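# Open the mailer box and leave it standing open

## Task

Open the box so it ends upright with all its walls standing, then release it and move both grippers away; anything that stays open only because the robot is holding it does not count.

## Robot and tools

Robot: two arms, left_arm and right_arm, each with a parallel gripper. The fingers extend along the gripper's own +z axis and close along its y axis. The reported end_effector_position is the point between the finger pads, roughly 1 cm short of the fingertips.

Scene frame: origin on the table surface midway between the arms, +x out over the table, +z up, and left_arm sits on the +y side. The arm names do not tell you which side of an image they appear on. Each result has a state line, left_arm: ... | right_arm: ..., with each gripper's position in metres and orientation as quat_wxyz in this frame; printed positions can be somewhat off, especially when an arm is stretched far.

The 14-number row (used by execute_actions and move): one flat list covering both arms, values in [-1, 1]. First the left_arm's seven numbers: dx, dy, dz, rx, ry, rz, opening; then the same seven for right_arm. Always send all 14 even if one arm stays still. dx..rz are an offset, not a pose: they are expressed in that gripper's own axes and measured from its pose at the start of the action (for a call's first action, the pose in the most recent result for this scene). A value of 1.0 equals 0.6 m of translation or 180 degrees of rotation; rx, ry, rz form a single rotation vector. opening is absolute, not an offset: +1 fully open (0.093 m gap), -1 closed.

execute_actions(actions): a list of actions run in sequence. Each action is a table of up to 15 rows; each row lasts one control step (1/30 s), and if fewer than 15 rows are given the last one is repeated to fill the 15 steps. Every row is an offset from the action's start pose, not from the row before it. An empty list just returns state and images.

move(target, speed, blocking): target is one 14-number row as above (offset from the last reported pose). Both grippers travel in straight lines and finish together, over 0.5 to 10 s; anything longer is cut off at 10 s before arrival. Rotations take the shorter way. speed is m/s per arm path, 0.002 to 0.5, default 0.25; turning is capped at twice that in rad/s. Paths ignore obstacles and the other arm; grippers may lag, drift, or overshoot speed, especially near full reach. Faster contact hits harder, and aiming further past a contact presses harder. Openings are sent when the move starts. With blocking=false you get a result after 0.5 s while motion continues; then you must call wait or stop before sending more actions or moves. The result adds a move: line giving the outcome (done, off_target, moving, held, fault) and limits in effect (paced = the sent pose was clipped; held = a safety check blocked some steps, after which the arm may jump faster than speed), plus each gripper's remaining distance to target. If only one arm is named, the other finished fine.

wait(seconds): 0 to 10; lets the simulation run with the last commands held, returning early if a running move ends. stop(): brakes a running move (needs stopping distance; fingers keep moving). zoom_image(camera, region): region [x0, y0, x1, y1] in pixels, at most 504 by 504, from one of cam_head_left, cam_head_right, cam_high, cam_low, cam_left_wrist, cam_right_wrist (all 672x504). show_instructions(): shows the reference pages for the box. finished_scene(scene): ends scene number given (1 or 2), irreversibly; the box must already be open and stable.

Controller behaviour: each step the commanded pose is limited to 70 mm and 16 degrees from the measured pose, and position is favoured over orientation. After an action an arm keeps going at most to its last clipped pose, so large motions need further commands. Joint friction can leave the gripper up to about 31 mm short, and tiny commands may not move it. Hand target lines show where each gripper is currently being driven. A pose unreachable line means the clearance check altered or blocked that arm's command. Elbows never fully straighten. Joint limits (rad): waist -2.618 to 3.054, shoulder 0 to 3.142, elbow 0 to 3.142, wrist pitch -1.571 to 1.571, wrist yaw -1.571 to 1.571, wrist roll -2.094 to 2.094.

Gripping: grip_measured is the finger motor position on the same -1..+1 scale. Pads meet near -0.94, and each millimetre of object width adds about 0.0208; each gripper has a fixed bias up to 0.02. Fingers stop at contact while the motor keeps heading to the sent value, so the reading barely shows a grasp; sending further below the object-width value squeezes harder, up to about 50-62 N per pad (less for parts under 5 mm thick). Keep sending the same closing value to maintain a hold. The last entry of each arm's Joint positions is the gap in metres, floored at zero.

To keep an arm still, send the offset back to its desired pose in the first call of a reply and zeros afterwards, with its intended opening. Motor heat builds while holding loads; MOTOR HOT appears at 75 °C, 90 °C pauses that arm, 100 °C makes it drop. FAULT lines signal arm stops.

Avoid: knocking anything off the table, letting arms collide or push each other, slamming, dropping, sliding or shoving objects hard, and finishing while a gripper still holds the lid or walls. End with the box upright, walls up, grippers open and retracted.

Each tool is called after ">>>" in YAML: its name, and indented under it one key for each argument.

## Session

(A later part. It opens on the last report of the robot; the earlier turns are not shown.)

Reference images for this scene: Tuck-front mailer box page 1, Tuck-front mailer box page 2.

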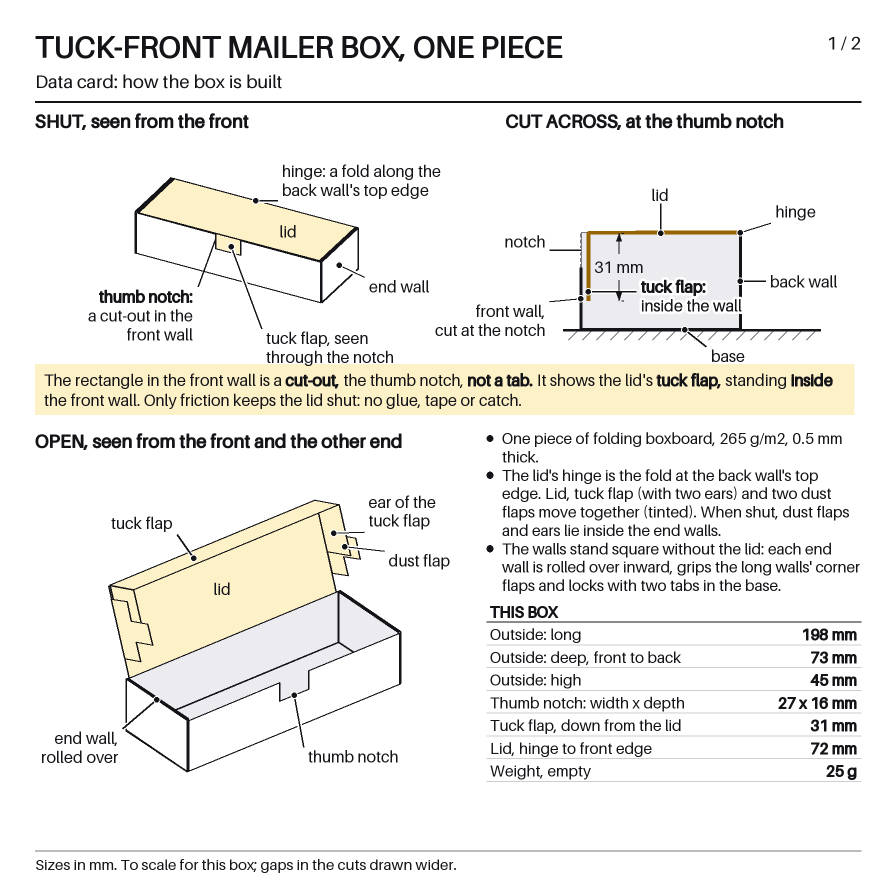

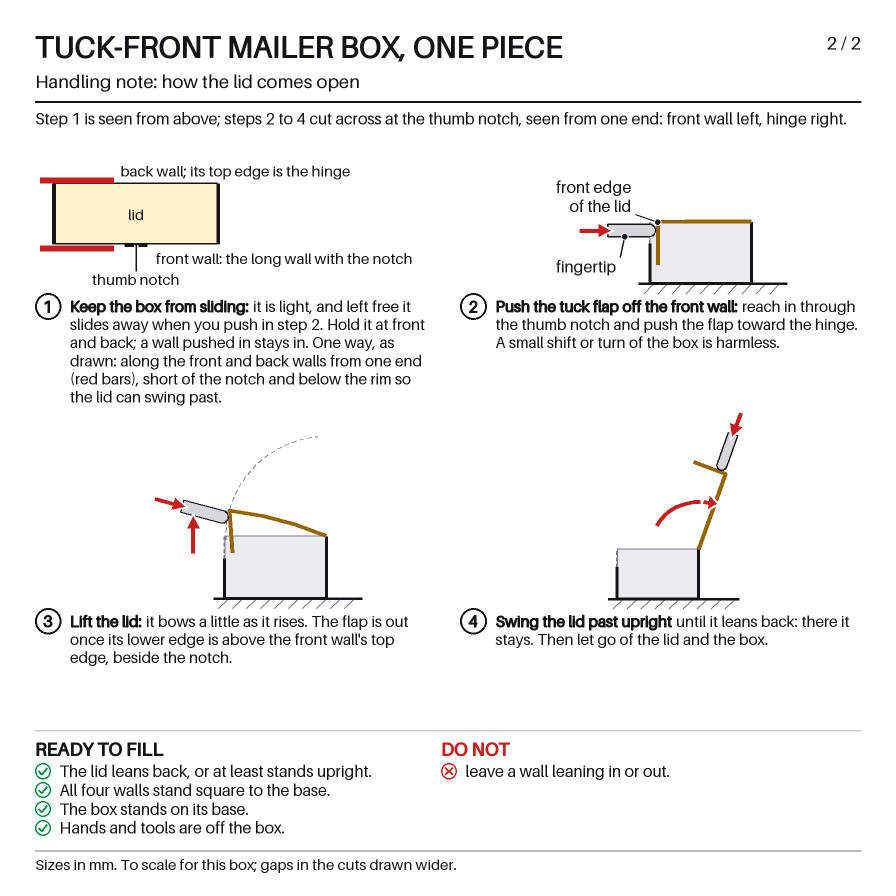

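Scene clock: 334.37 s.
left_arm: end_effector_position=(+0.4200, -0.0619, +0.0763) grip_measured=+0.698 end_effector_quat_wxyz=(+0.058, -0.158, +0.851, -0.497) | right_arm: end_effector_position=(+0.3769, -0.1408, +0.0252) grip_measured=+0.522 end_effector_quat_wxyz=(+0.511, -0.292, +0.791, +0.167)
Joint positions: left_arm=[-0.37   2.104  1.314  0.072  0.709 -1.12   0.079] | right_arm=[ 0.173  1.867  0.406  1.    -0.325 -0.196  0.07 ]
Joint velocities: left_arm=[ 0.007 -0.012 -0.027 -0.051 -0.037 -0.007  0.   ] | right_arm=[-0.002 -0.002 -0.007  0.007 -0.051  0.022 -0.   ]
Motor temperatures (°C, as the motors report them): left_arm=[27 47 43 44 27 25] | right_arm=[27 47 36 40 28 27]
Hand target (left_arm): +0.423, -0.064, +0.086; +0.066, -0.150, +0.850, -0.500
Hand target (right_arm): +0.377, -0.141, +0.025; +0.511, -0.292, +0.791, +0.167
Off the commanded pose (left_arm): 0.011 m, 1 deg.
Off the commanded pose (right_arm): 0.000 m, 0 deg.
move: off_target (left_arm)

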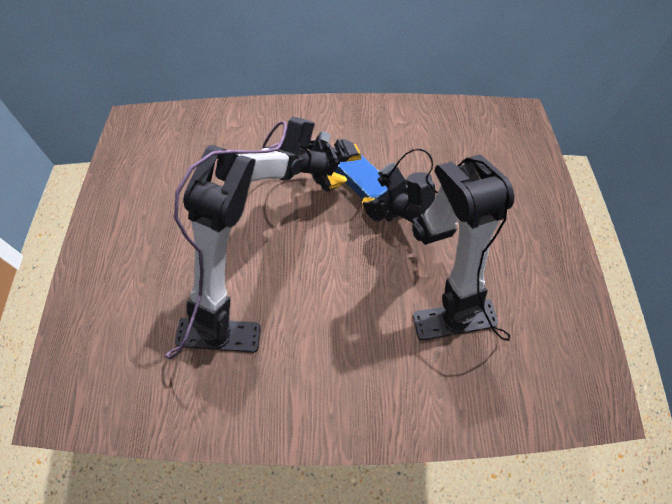

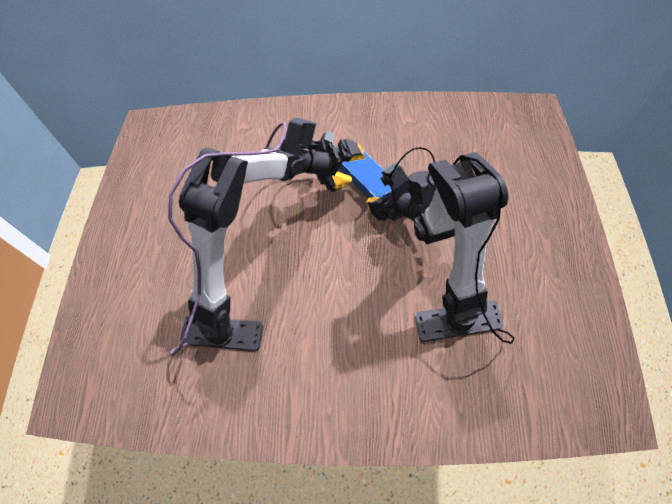

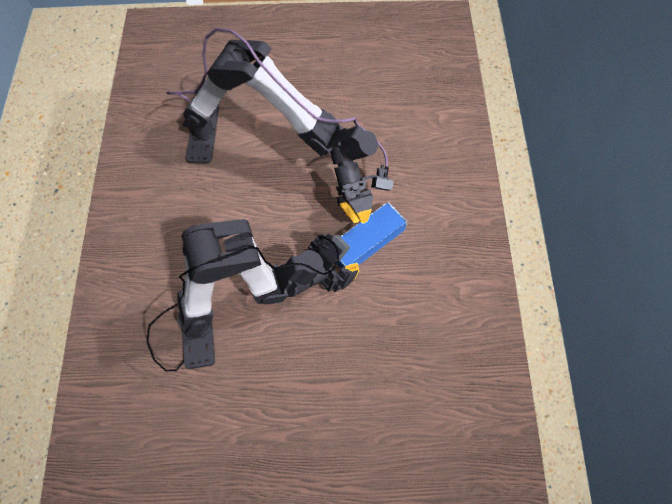

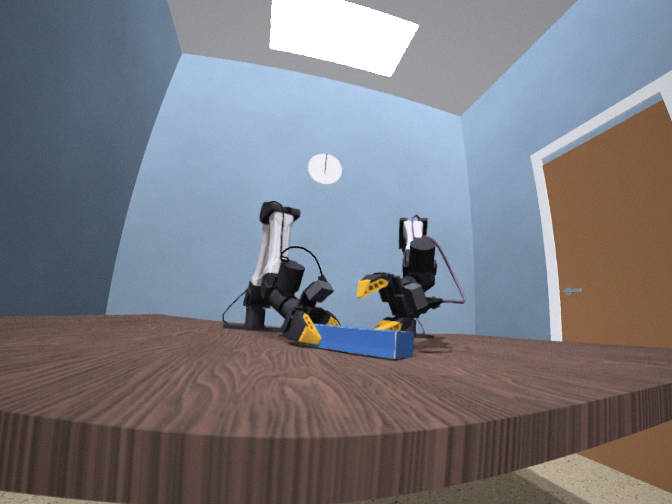

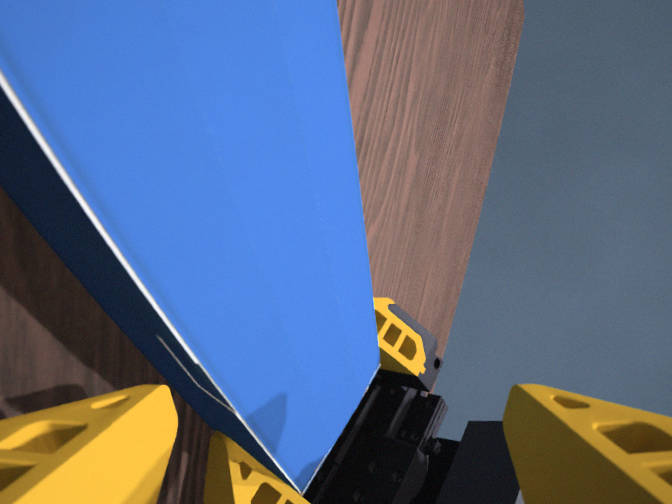

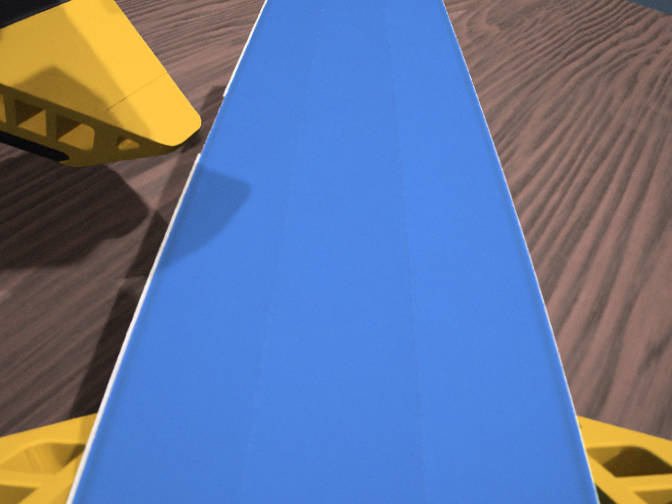

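>>> execute_actions:
  actions:
    - [[-0.006,-0.016,0,0.008,-0.004,0.008,0.5,0,0,0,0,0,0,0.52]]
    - [[-0.006,-0.016,0,0.008,-0.004,0.008,0.5,0,0.026,0,-0.008,0,-0.004,0.52]]
    - [[-0.006,-0.016,0.004,0.008,-0.004,0.008,0.5,0,0.028,0,-0.02,0,-0.006,0.52]]
    - [[-0.006,-0.016,0.004,0.008,-0.004,0.008,0.5,0,0.03,0,-0.03,0.004,-0.008,0.52]]

>>> zoom_image:
  camera: "cam_left_wrist"
  region: [60,260,340,470]

Scene clock: 340.23 s.
left_arm: end_effector_position=(+0.4236, -0.0631, +0.0801) grip_measured=+0.502 end_effector_quat_wxyz=(+0.069, -0.153, +0.848, -0.503) | right_arm: end_effector_position=(+0.3738, -0.1350, +0.0247) grip_measured=+0.522 end_effector_quat_wxyz=(+0.508, -0.296, +0.791, +0.167)
Joint positions: left_arm=[-0.37   2.104  1.314  0.099  0.706 -1.121  0.069] | right_arm=[ 0.196  1.862  0.406  0.99  -0.309 -0.192  0.07 ]
Joint velocities: left_arm=[-0.017 -0.012 -0.007  0.051 -0.007 -0.007  0.001] | right_arm=[ 0.002 -0.012 -0.017 -0.022 -0.037 -0.051 -0.001]
Motor temperatures (°C, as the motors report them): left_arm=[27 48 44 43 27 25] | right_arm=[27 47 36 41 27 27]
Hand target (left_arm): +0.429, -0.068, +0.087; +0.082, -0.145, +0.843, -0.511
Hand target (right_arm): +0.365, -0.123, +0.025; +0.497, -0.325, +0.782, +0.190
Off the commanded pose (left_arm): 0.010 m, 2 deg.
Off the commanded pose (right_arm): 0.015 m, 5 deg.

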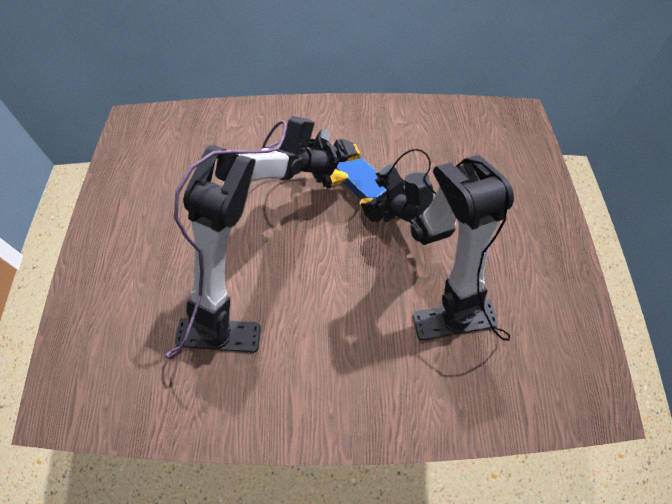

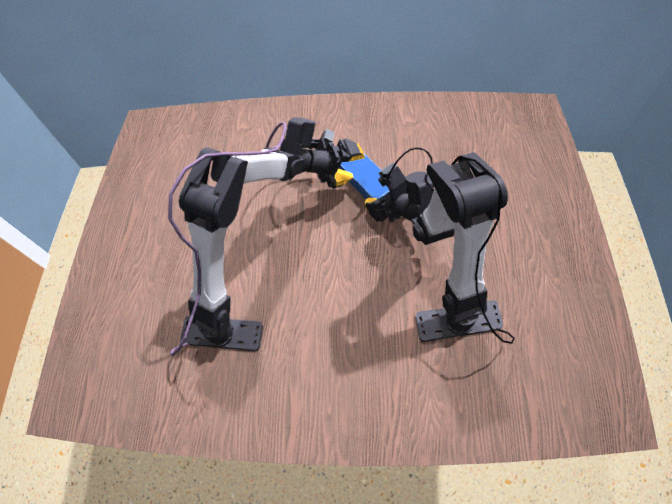

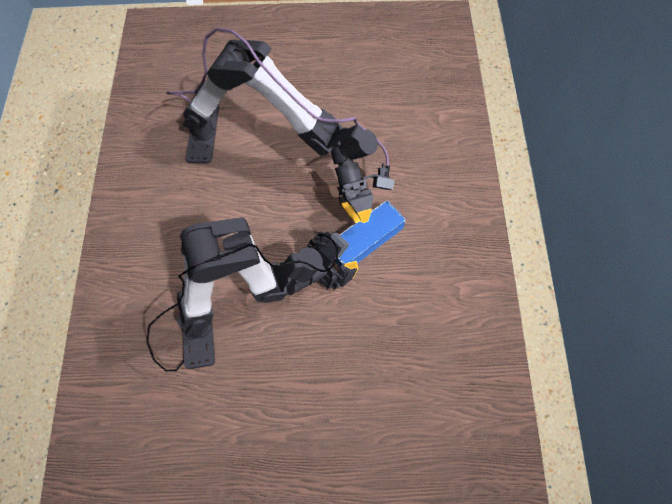

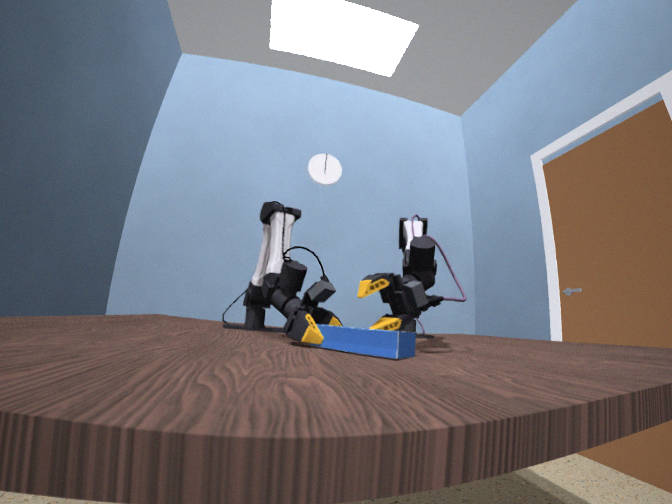

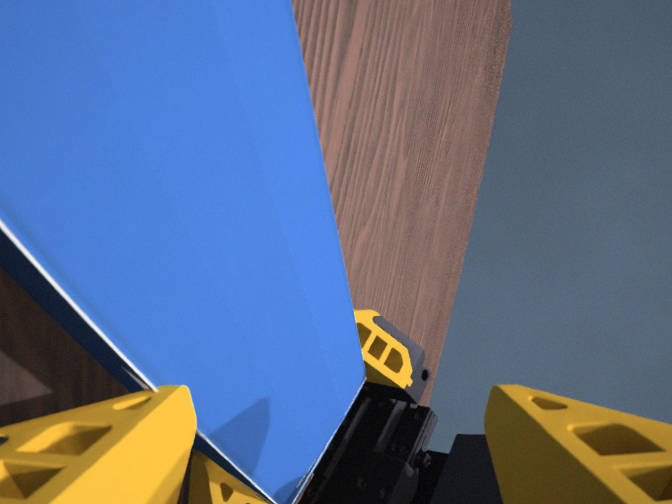

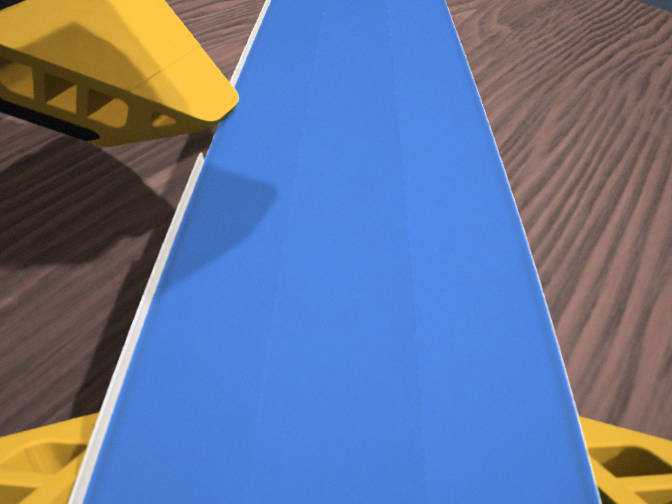

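Region (60, 260, 340, 470) of cam_left_wrist's 672x504 image, scaled by 1.800, with more detail than that image has; it fills the top 378 rows of this view, and the rest is white.

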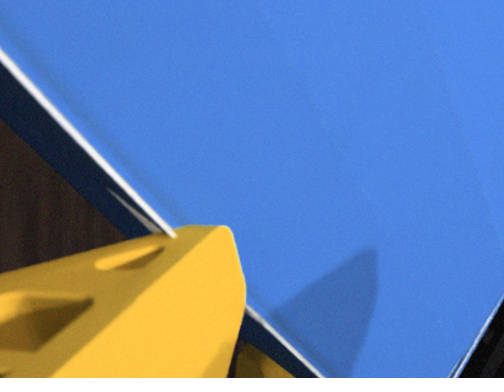

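>>> execute_actions:
  actions:
    - [[0,-0.01,0,0.004,0,0.004,0.5,0,-0.025,0,0.012,0,0.004,0.52]]
    - [[0,-0.01,0,0.004,0,0.004,0.5,0,-0.018,0,0.0,0,0,0.52]]
    - [[0,-0.01,0,0.004,0,0.004,0.85,0,0,0,0,0,0,0.52]]
    - [[0,-0.01,0,0.004,0,0.004,0.85,0,0,0,0,0,0,0.52]]

>>> zoom_image:
  camera: "cam_head_left"
  region: [320,150,400,210]

Scene clock: 344.57 s.
left_arm: end_effector_position=(+0.4234, -0.0632, +0.0802) grip_measured=+0.848 end_effector_quat_wxyz=(+0.068, -0.153, +0.848, -0.503) | right_arm: end_effector_position=(+0.3804, -0.1513, +0.0246) grip_measured=+0.522 end_effector_quat_wxyz=(+0.510, -0.283, +0.796, +0.162)
Joint positions: left_arm=[-0.37   2.104  1.314  0.099  0.707 -1.121  0.086] | right_arm=[ 0.141  1.862  0.406  0.986 -0.335 -0.198  0.07 ]
Joint velocities: left_arm=[-0.002  0.017  0.012 -0.007  0.007 -0.007  0.001] | right_arm=[-0.007 -0.007 -0.012 -0.066  0.022 -0.022 -0.   ]
Motor temperatures (°C, as the motors report them): left_arm=[27 48 43 43 27 25] | right_arm=[27 47 36 41 28 27]
Hand target (left_arm): +0.424, -0.066, +0.085; +0.072, -0.147, +0.846, -0.508
Hand target (right_arm): +0.380, -0.151, +0.025; +0.510, -0.283, +0.796, +0.162
Off the commanded pose (left_arm): 0.006 m, 1 deg.
Off the commanded pose (right_arm): 0.000 m, 0 deg.

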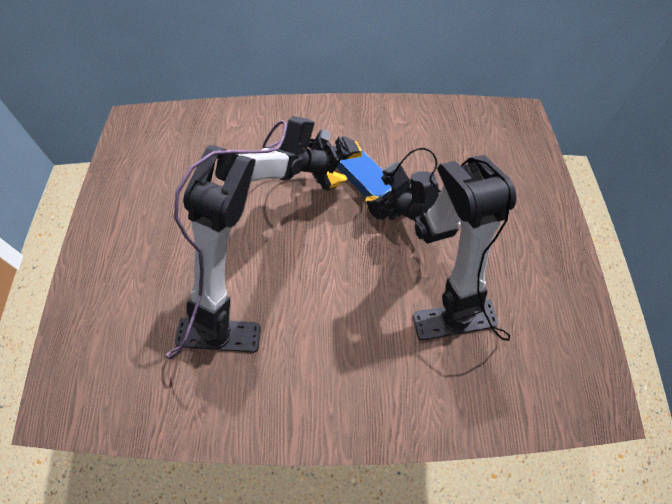

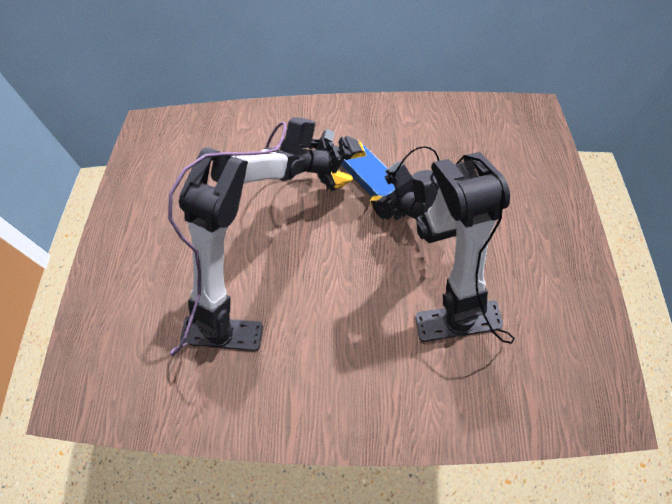

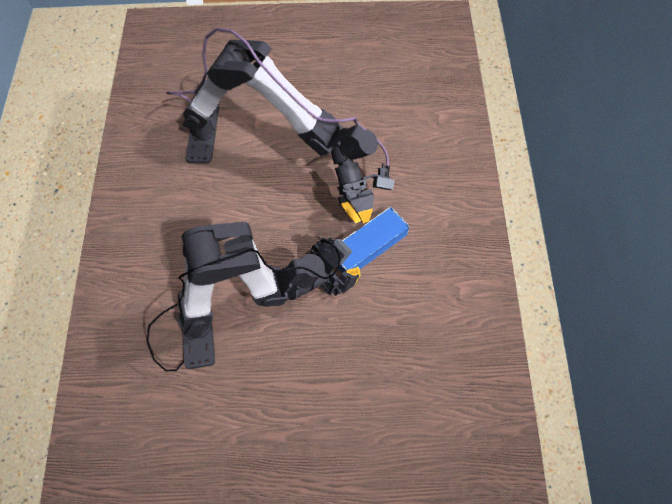

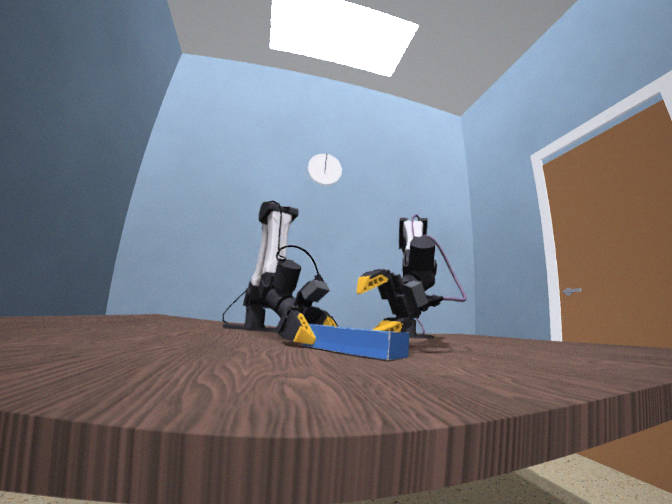

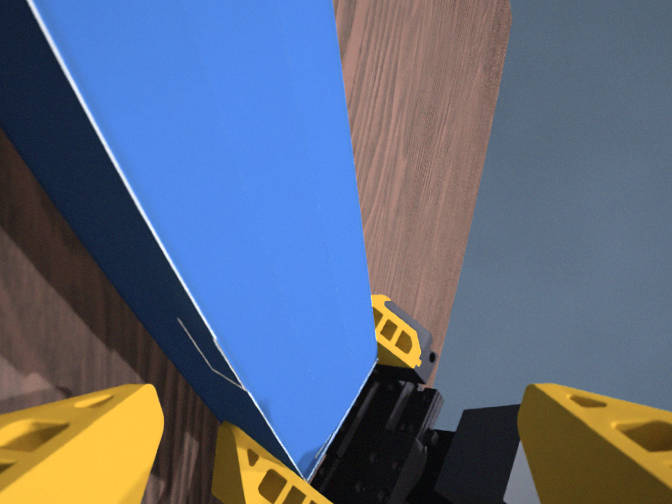

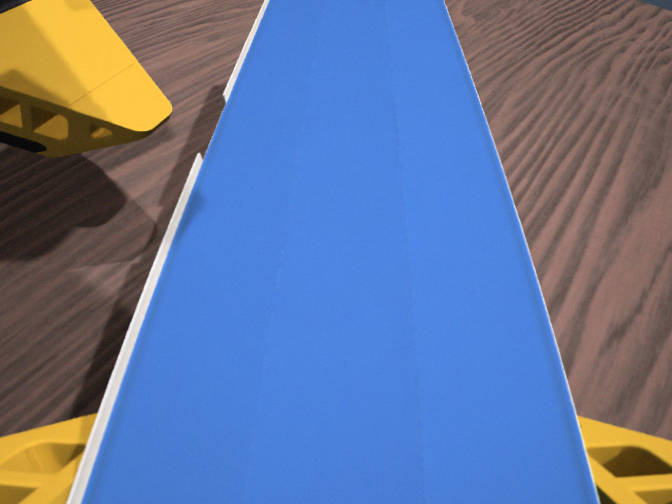

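Region (320, 150, 400, 210) of cam_head_left's 672x504 image, scaled by 6.300, with more detail than that image has; it fills the top 378 rows of this view, and the rest is white.

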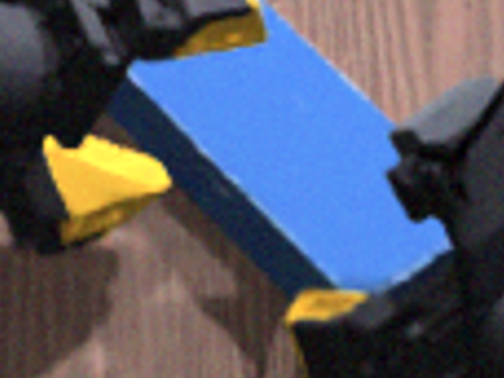

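>>> execute_actions:
  actions:
    - [[0,-0.01,0,0.004,0,0.004,0.79,0,0.028,0,-0.005,0,-0.003,0.52]]
    - [[0,-0.01,0,0.004,0,0.004,0.79,0,0.028,0,-0.008,0,-0.003,0.52]]
    - [[0,-0.01,0,0.004,0,0.004,0.79,0,0.024,0,-0.012,0,-0.004,0.52]]

>>> zoom_image:
  camera: "cam_left_wrist"
  region: [60,260,340,470]

Scene clock: 348.37 s.
left_arm: end_effector_position=(+0.4232, -0.0621, +0.0785) grip_measured=+0.792 end_effector_quat_wxyz=(+0.067, -0.156, +0.850, -0.499) | right_arm: end_effector_position=(+0.3746, -0.1322, +0.0255) grip_measured=+0.522 end_effector_quat_wxyz=(+0.512, -0.290, +0.793, +0.156)
Joint positions: left_arm=[-0.37   2.104  1.314  0.09   0.701 -1.121  0.083] | right_arm=[ 0.223  1.862  0.406  0.998 -0.259 -0.181  0.07 ]
Joint velocities: left_arm=[ 0.007 -0.017  0.012 -0.095 -0.051 -0.022 -0.   ] | right_arm=[-0.012  0.002  0.012 -0.037 -0.022  0.037 -0.001]
Motor temperatures (°C, as the motors report them): left_arm=[27 48 43 43 27 25] | right_arm=[27 47 36 41 27 27]
Hand target (left_arm): +0.424, -0.065, +0.084; +0.072, -0.149, +0.847, -0.506
Hand target (right_arm): +0.366, -0.123, +0.025; +0.506, -0.305, +0.788, +0.171
Off the commanded pose (left_arm): 0.007 m, 1 deg.
Off the commanded pose (right_arm): 0.013 m, 3 deg.

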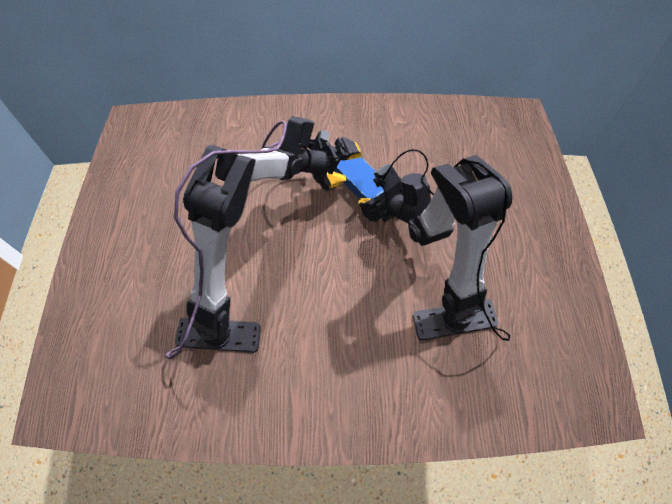

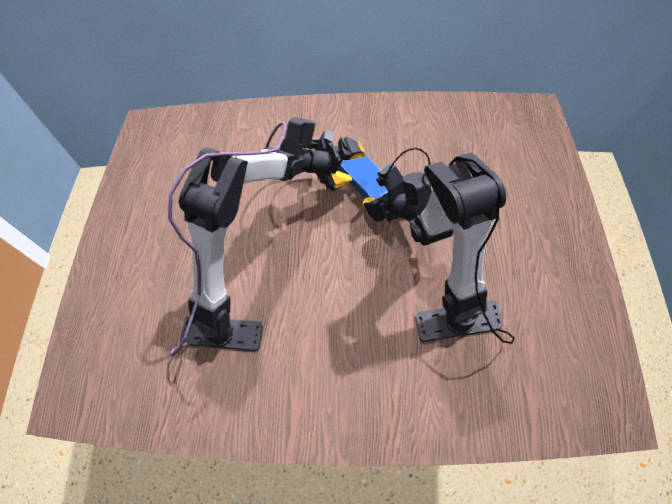

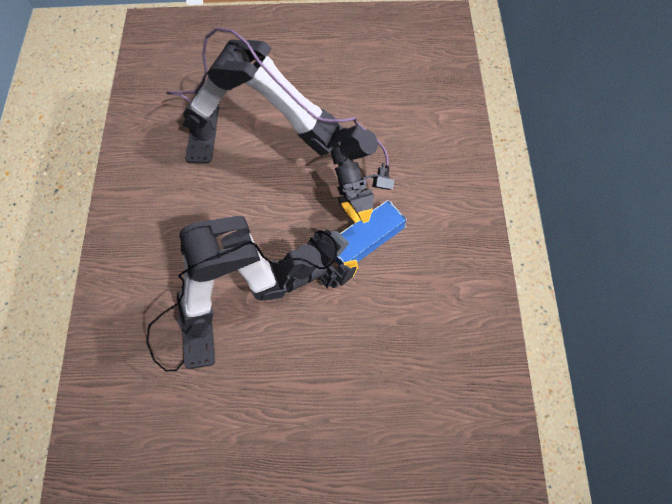

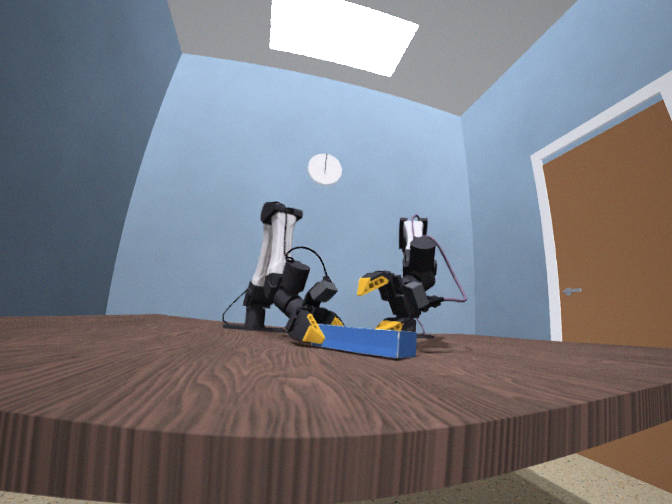

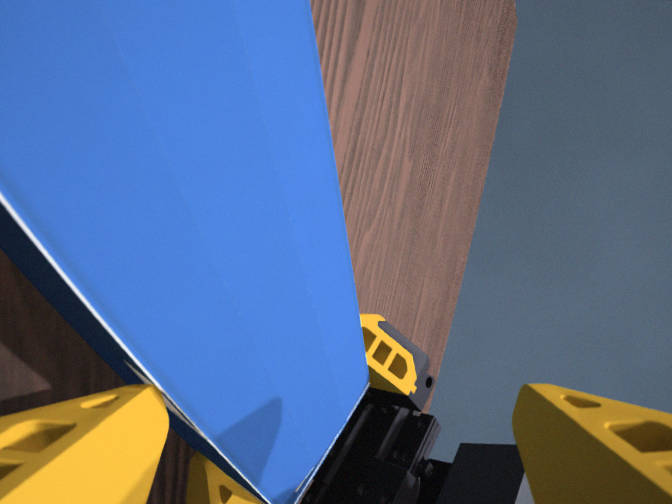

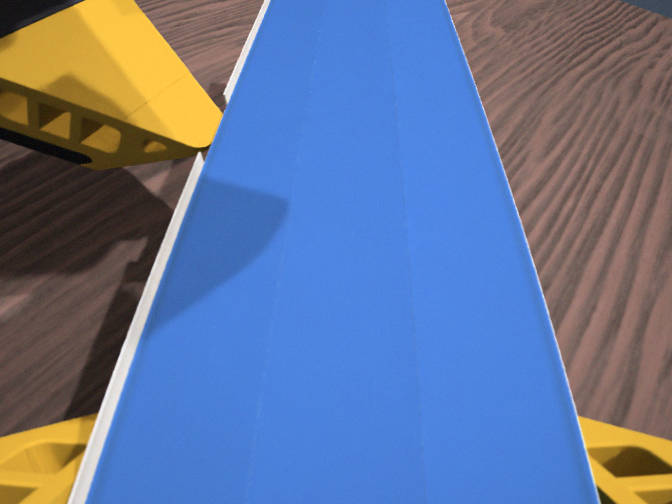

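Region (60, 260, 340, 470) of cam_left_wrist's 672x504 image, scaled by 1.800, with more detail than that image has; it fills the top 378 rows of this view, and the rest is white.

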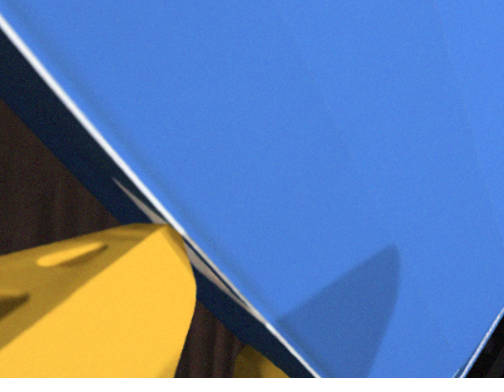

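>>> execute_actions:
  actions:
    - [[-0.008,-0.025,0.006,0.015,-0.004,0.012,0.73,0,0.028,0,-0.02,0,-0.006,0.52]]
    - [[-0.008,-0.025,0.006,0.015,-0.004,0.012,0.67,0,0.028,0,-0.02,0,-0.006,0.52]]
    - [[-0.008,-0.025,0.006,0.015,-0.004,0.012,0.61,0,0.028,0,-0.02,0,-0.006,0.52]]
    - [[-0.008,-0.025,0.006,0.015,-0.004,0.012,0.55,0,0.028,0,-0.02,0,-0.006,0.52]]

Scene clock: 361.77 s.
left_arm: end_effector_position=(+0.4255, -0.0625, +0.0804) grip_measured=+0.552 end_effector_quat_wxyz=(+0.072, -0.157, +0.847, -0.502) | right_arm: end_effector_position=(+0.3767, -0.1347, +0.0259) grip_measured=+0.522 end_effector_quat_wxyz=(+0.515, -0.286, +0.795, +0.148)
Joint positions: left_arm=[-0.37   2.104  1.314  0.105  0.697 -1.128  0.072] | right_arm=[ 0.223  1.862  0.406  1.002 -0.241 -0.18   0.07 ]
Joint velocities: left_arm=[-0.012 -0.002  0.002  0.022 -0.007  0.037 -0.001] | right_arm=[-0.007 -0.002 -0.002 -0.007  0.066  0.007  0.001]
Motor temperatures (°C, as the motors report them): left_arm=[27 49 43 43 27 25] | right_arm=[27 47 35 42 27 26]
Hand target (left_arm): +0.433, -0.070, +0.092; +0.089, -0.142, +0.838, -0.519
Hand target (right_arm): +0.366, -0.121, +0.025; +0.506, -0.310, +0.787, +0.170
Off the commanded pose (left_arm): 0.016 m, 3 deg.
Off the commanded pose (right_arm): 0.018 m, 4 deg.

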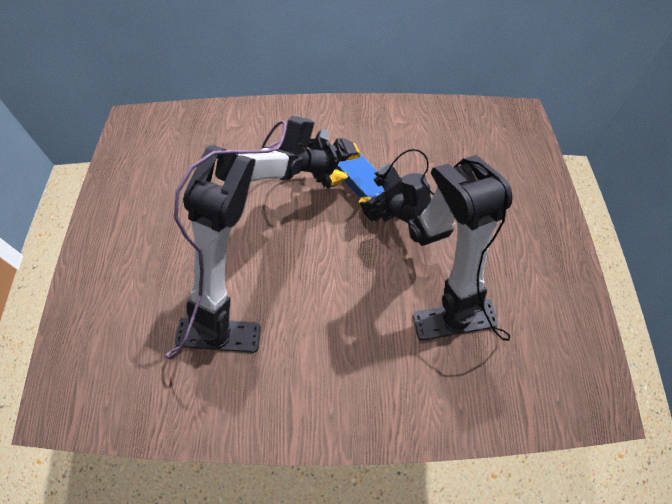

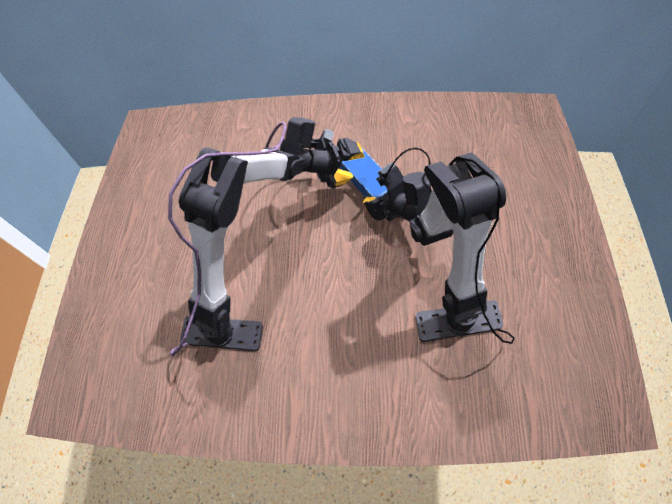

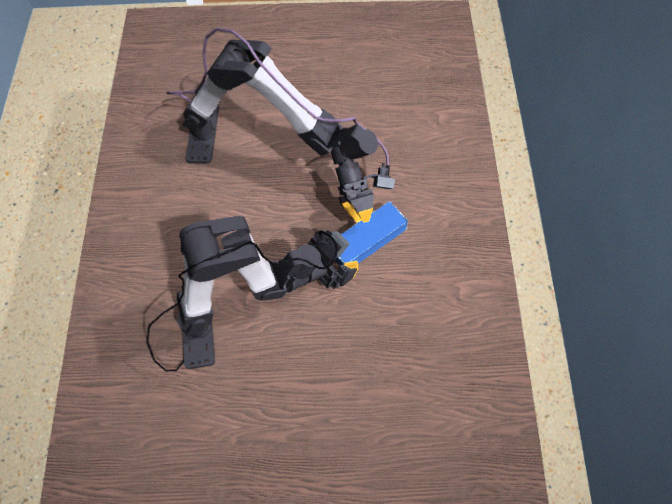

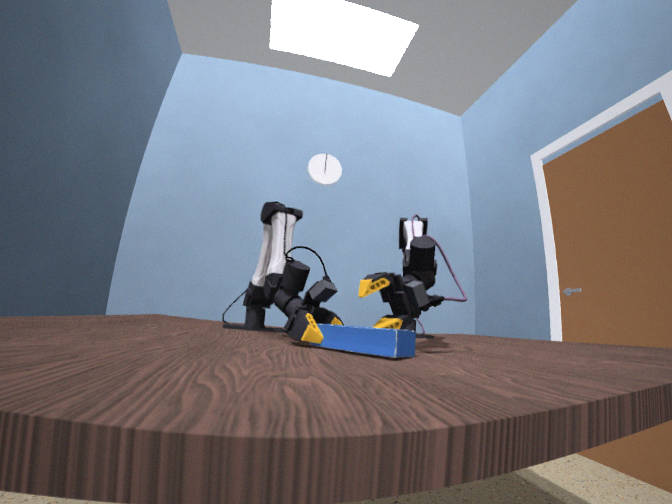

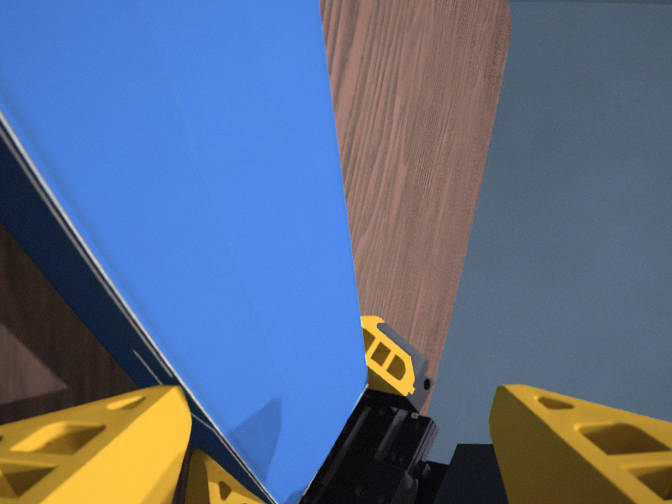

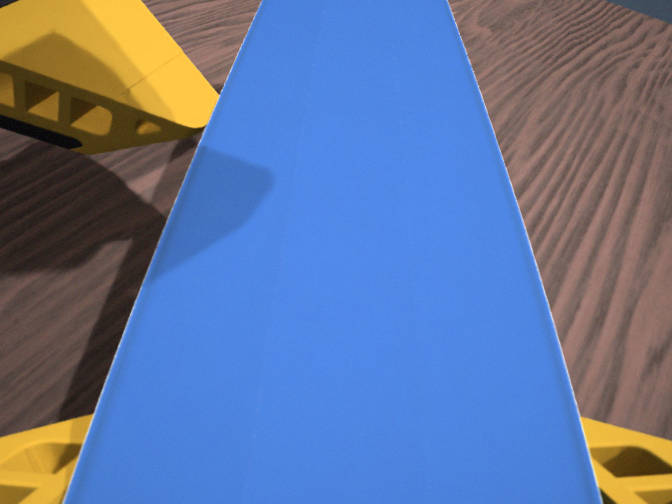

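>>> execute_actions:
  actions:
    - [[-0.008,-0.025,0.006,0.015,-0.004,0.012,0.49,0,0.028,0,-0.02,0,-0.006,0.55]]
    - [[-0.008,-0.025,0.006,0.015,-0.004,0.012,0.43,0,0.028,0,-0.02,0,-0.006,0.55]]
    - [[-0.008,-0.025,0.006,0.015,-0.004,0.012,0.37,0,0.028,0,-0.02,0,-0.006,0.55]]

Scene clock: 366.20 s.
left_arm: end_effector_position=(+0.4262, -0.0623, +0.0805) grip_measured=+0.372 end_effector_quat_wxyz=(+0.073, -0.159, +0.847, -0.502) | right_arm: end_effector_position=(+0.3777, -0.1357, +0.0264) grip_measured=+0.550 end_effector_quat_wxyz=(+0.517, -0.284, +0.795, +0.145)
Joint positions: left_arm=[-0.37   2.104  1.314  0.107  0.693 -1.131  0.063] | right_arm=[ 0.223  1.862  0.406  1.005 -0.233 -0.18   0.072]
Joint velocities: left_arm=[-0.007 -0.007 -0.012 -0.066 -0.081  0.037 -0.   ] | right_arm=[-0.002  0.012  0.007 -0.022 -0.007 -0.007 -0.001]
Motor temperatures (°C, as the motors report them): left_arm=[27 48 44 44 27 25] | right_arm=[27 47 35 42 27 26]
Hand target (left_arm): +0.434, -0.070, +0.092; +0.091, -0.143, +0.838, -0.519
Hand target (right_arm): +0.367, -0.123, +0.025; +0.508, -0.307, +0.787, +0.166
Off the commanded pose (left_arm): 0.016 m, 4 deg.
Off the commanded pose (right_arm): 0.017 m, 4 deg.

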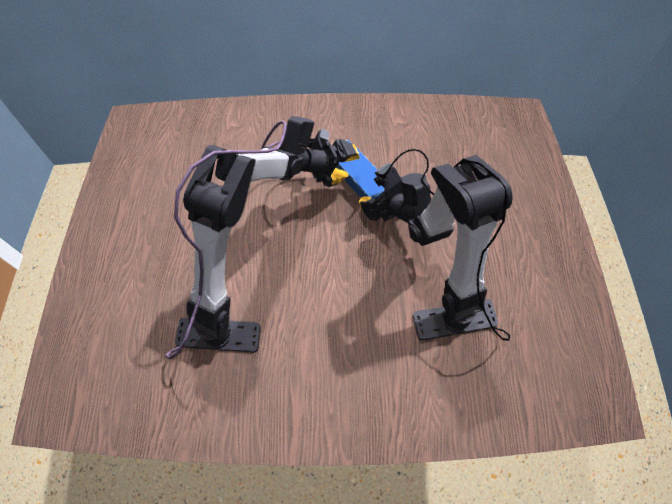

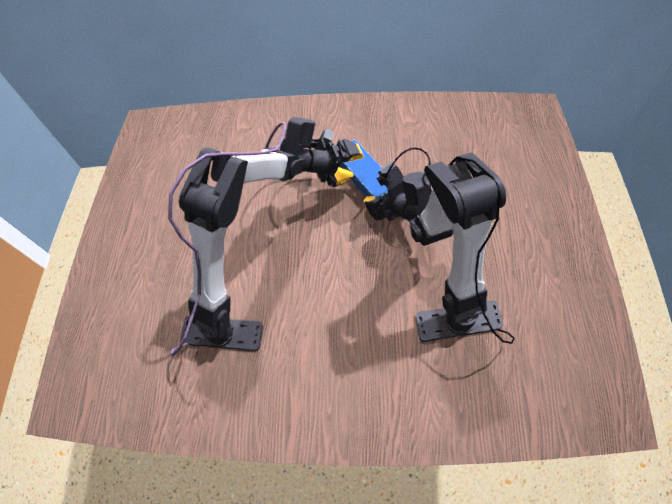

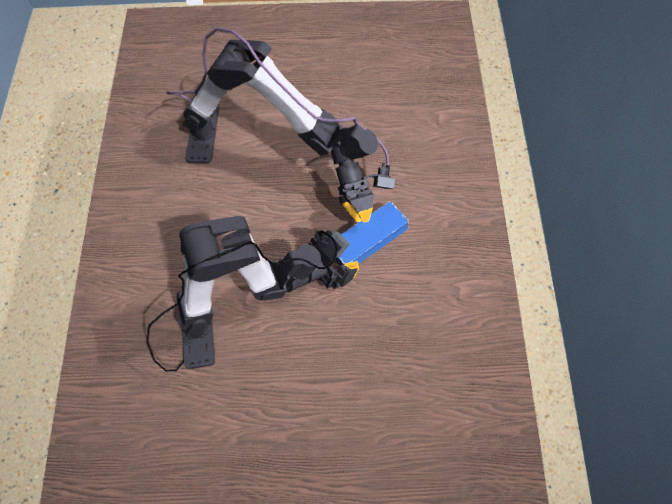

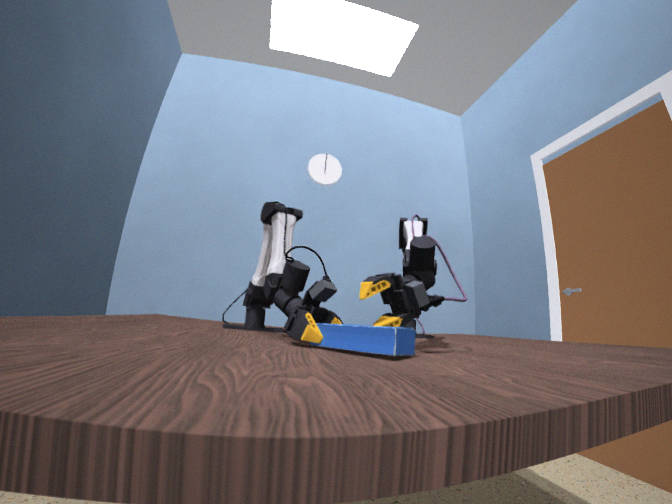

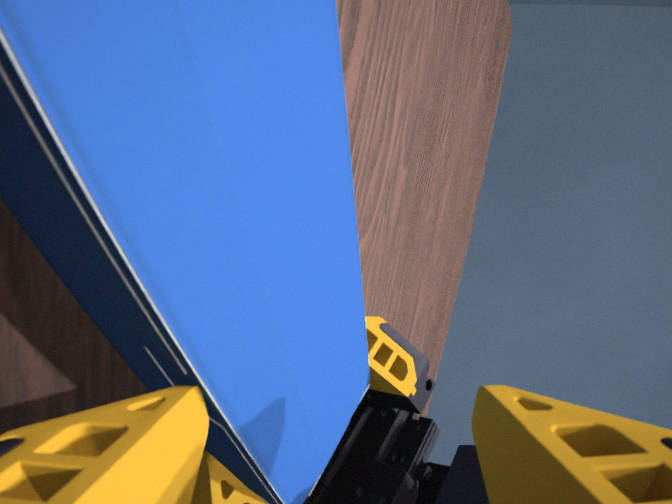

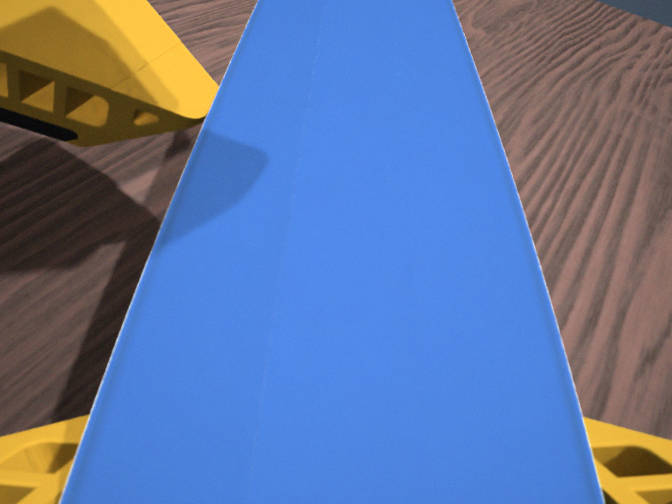

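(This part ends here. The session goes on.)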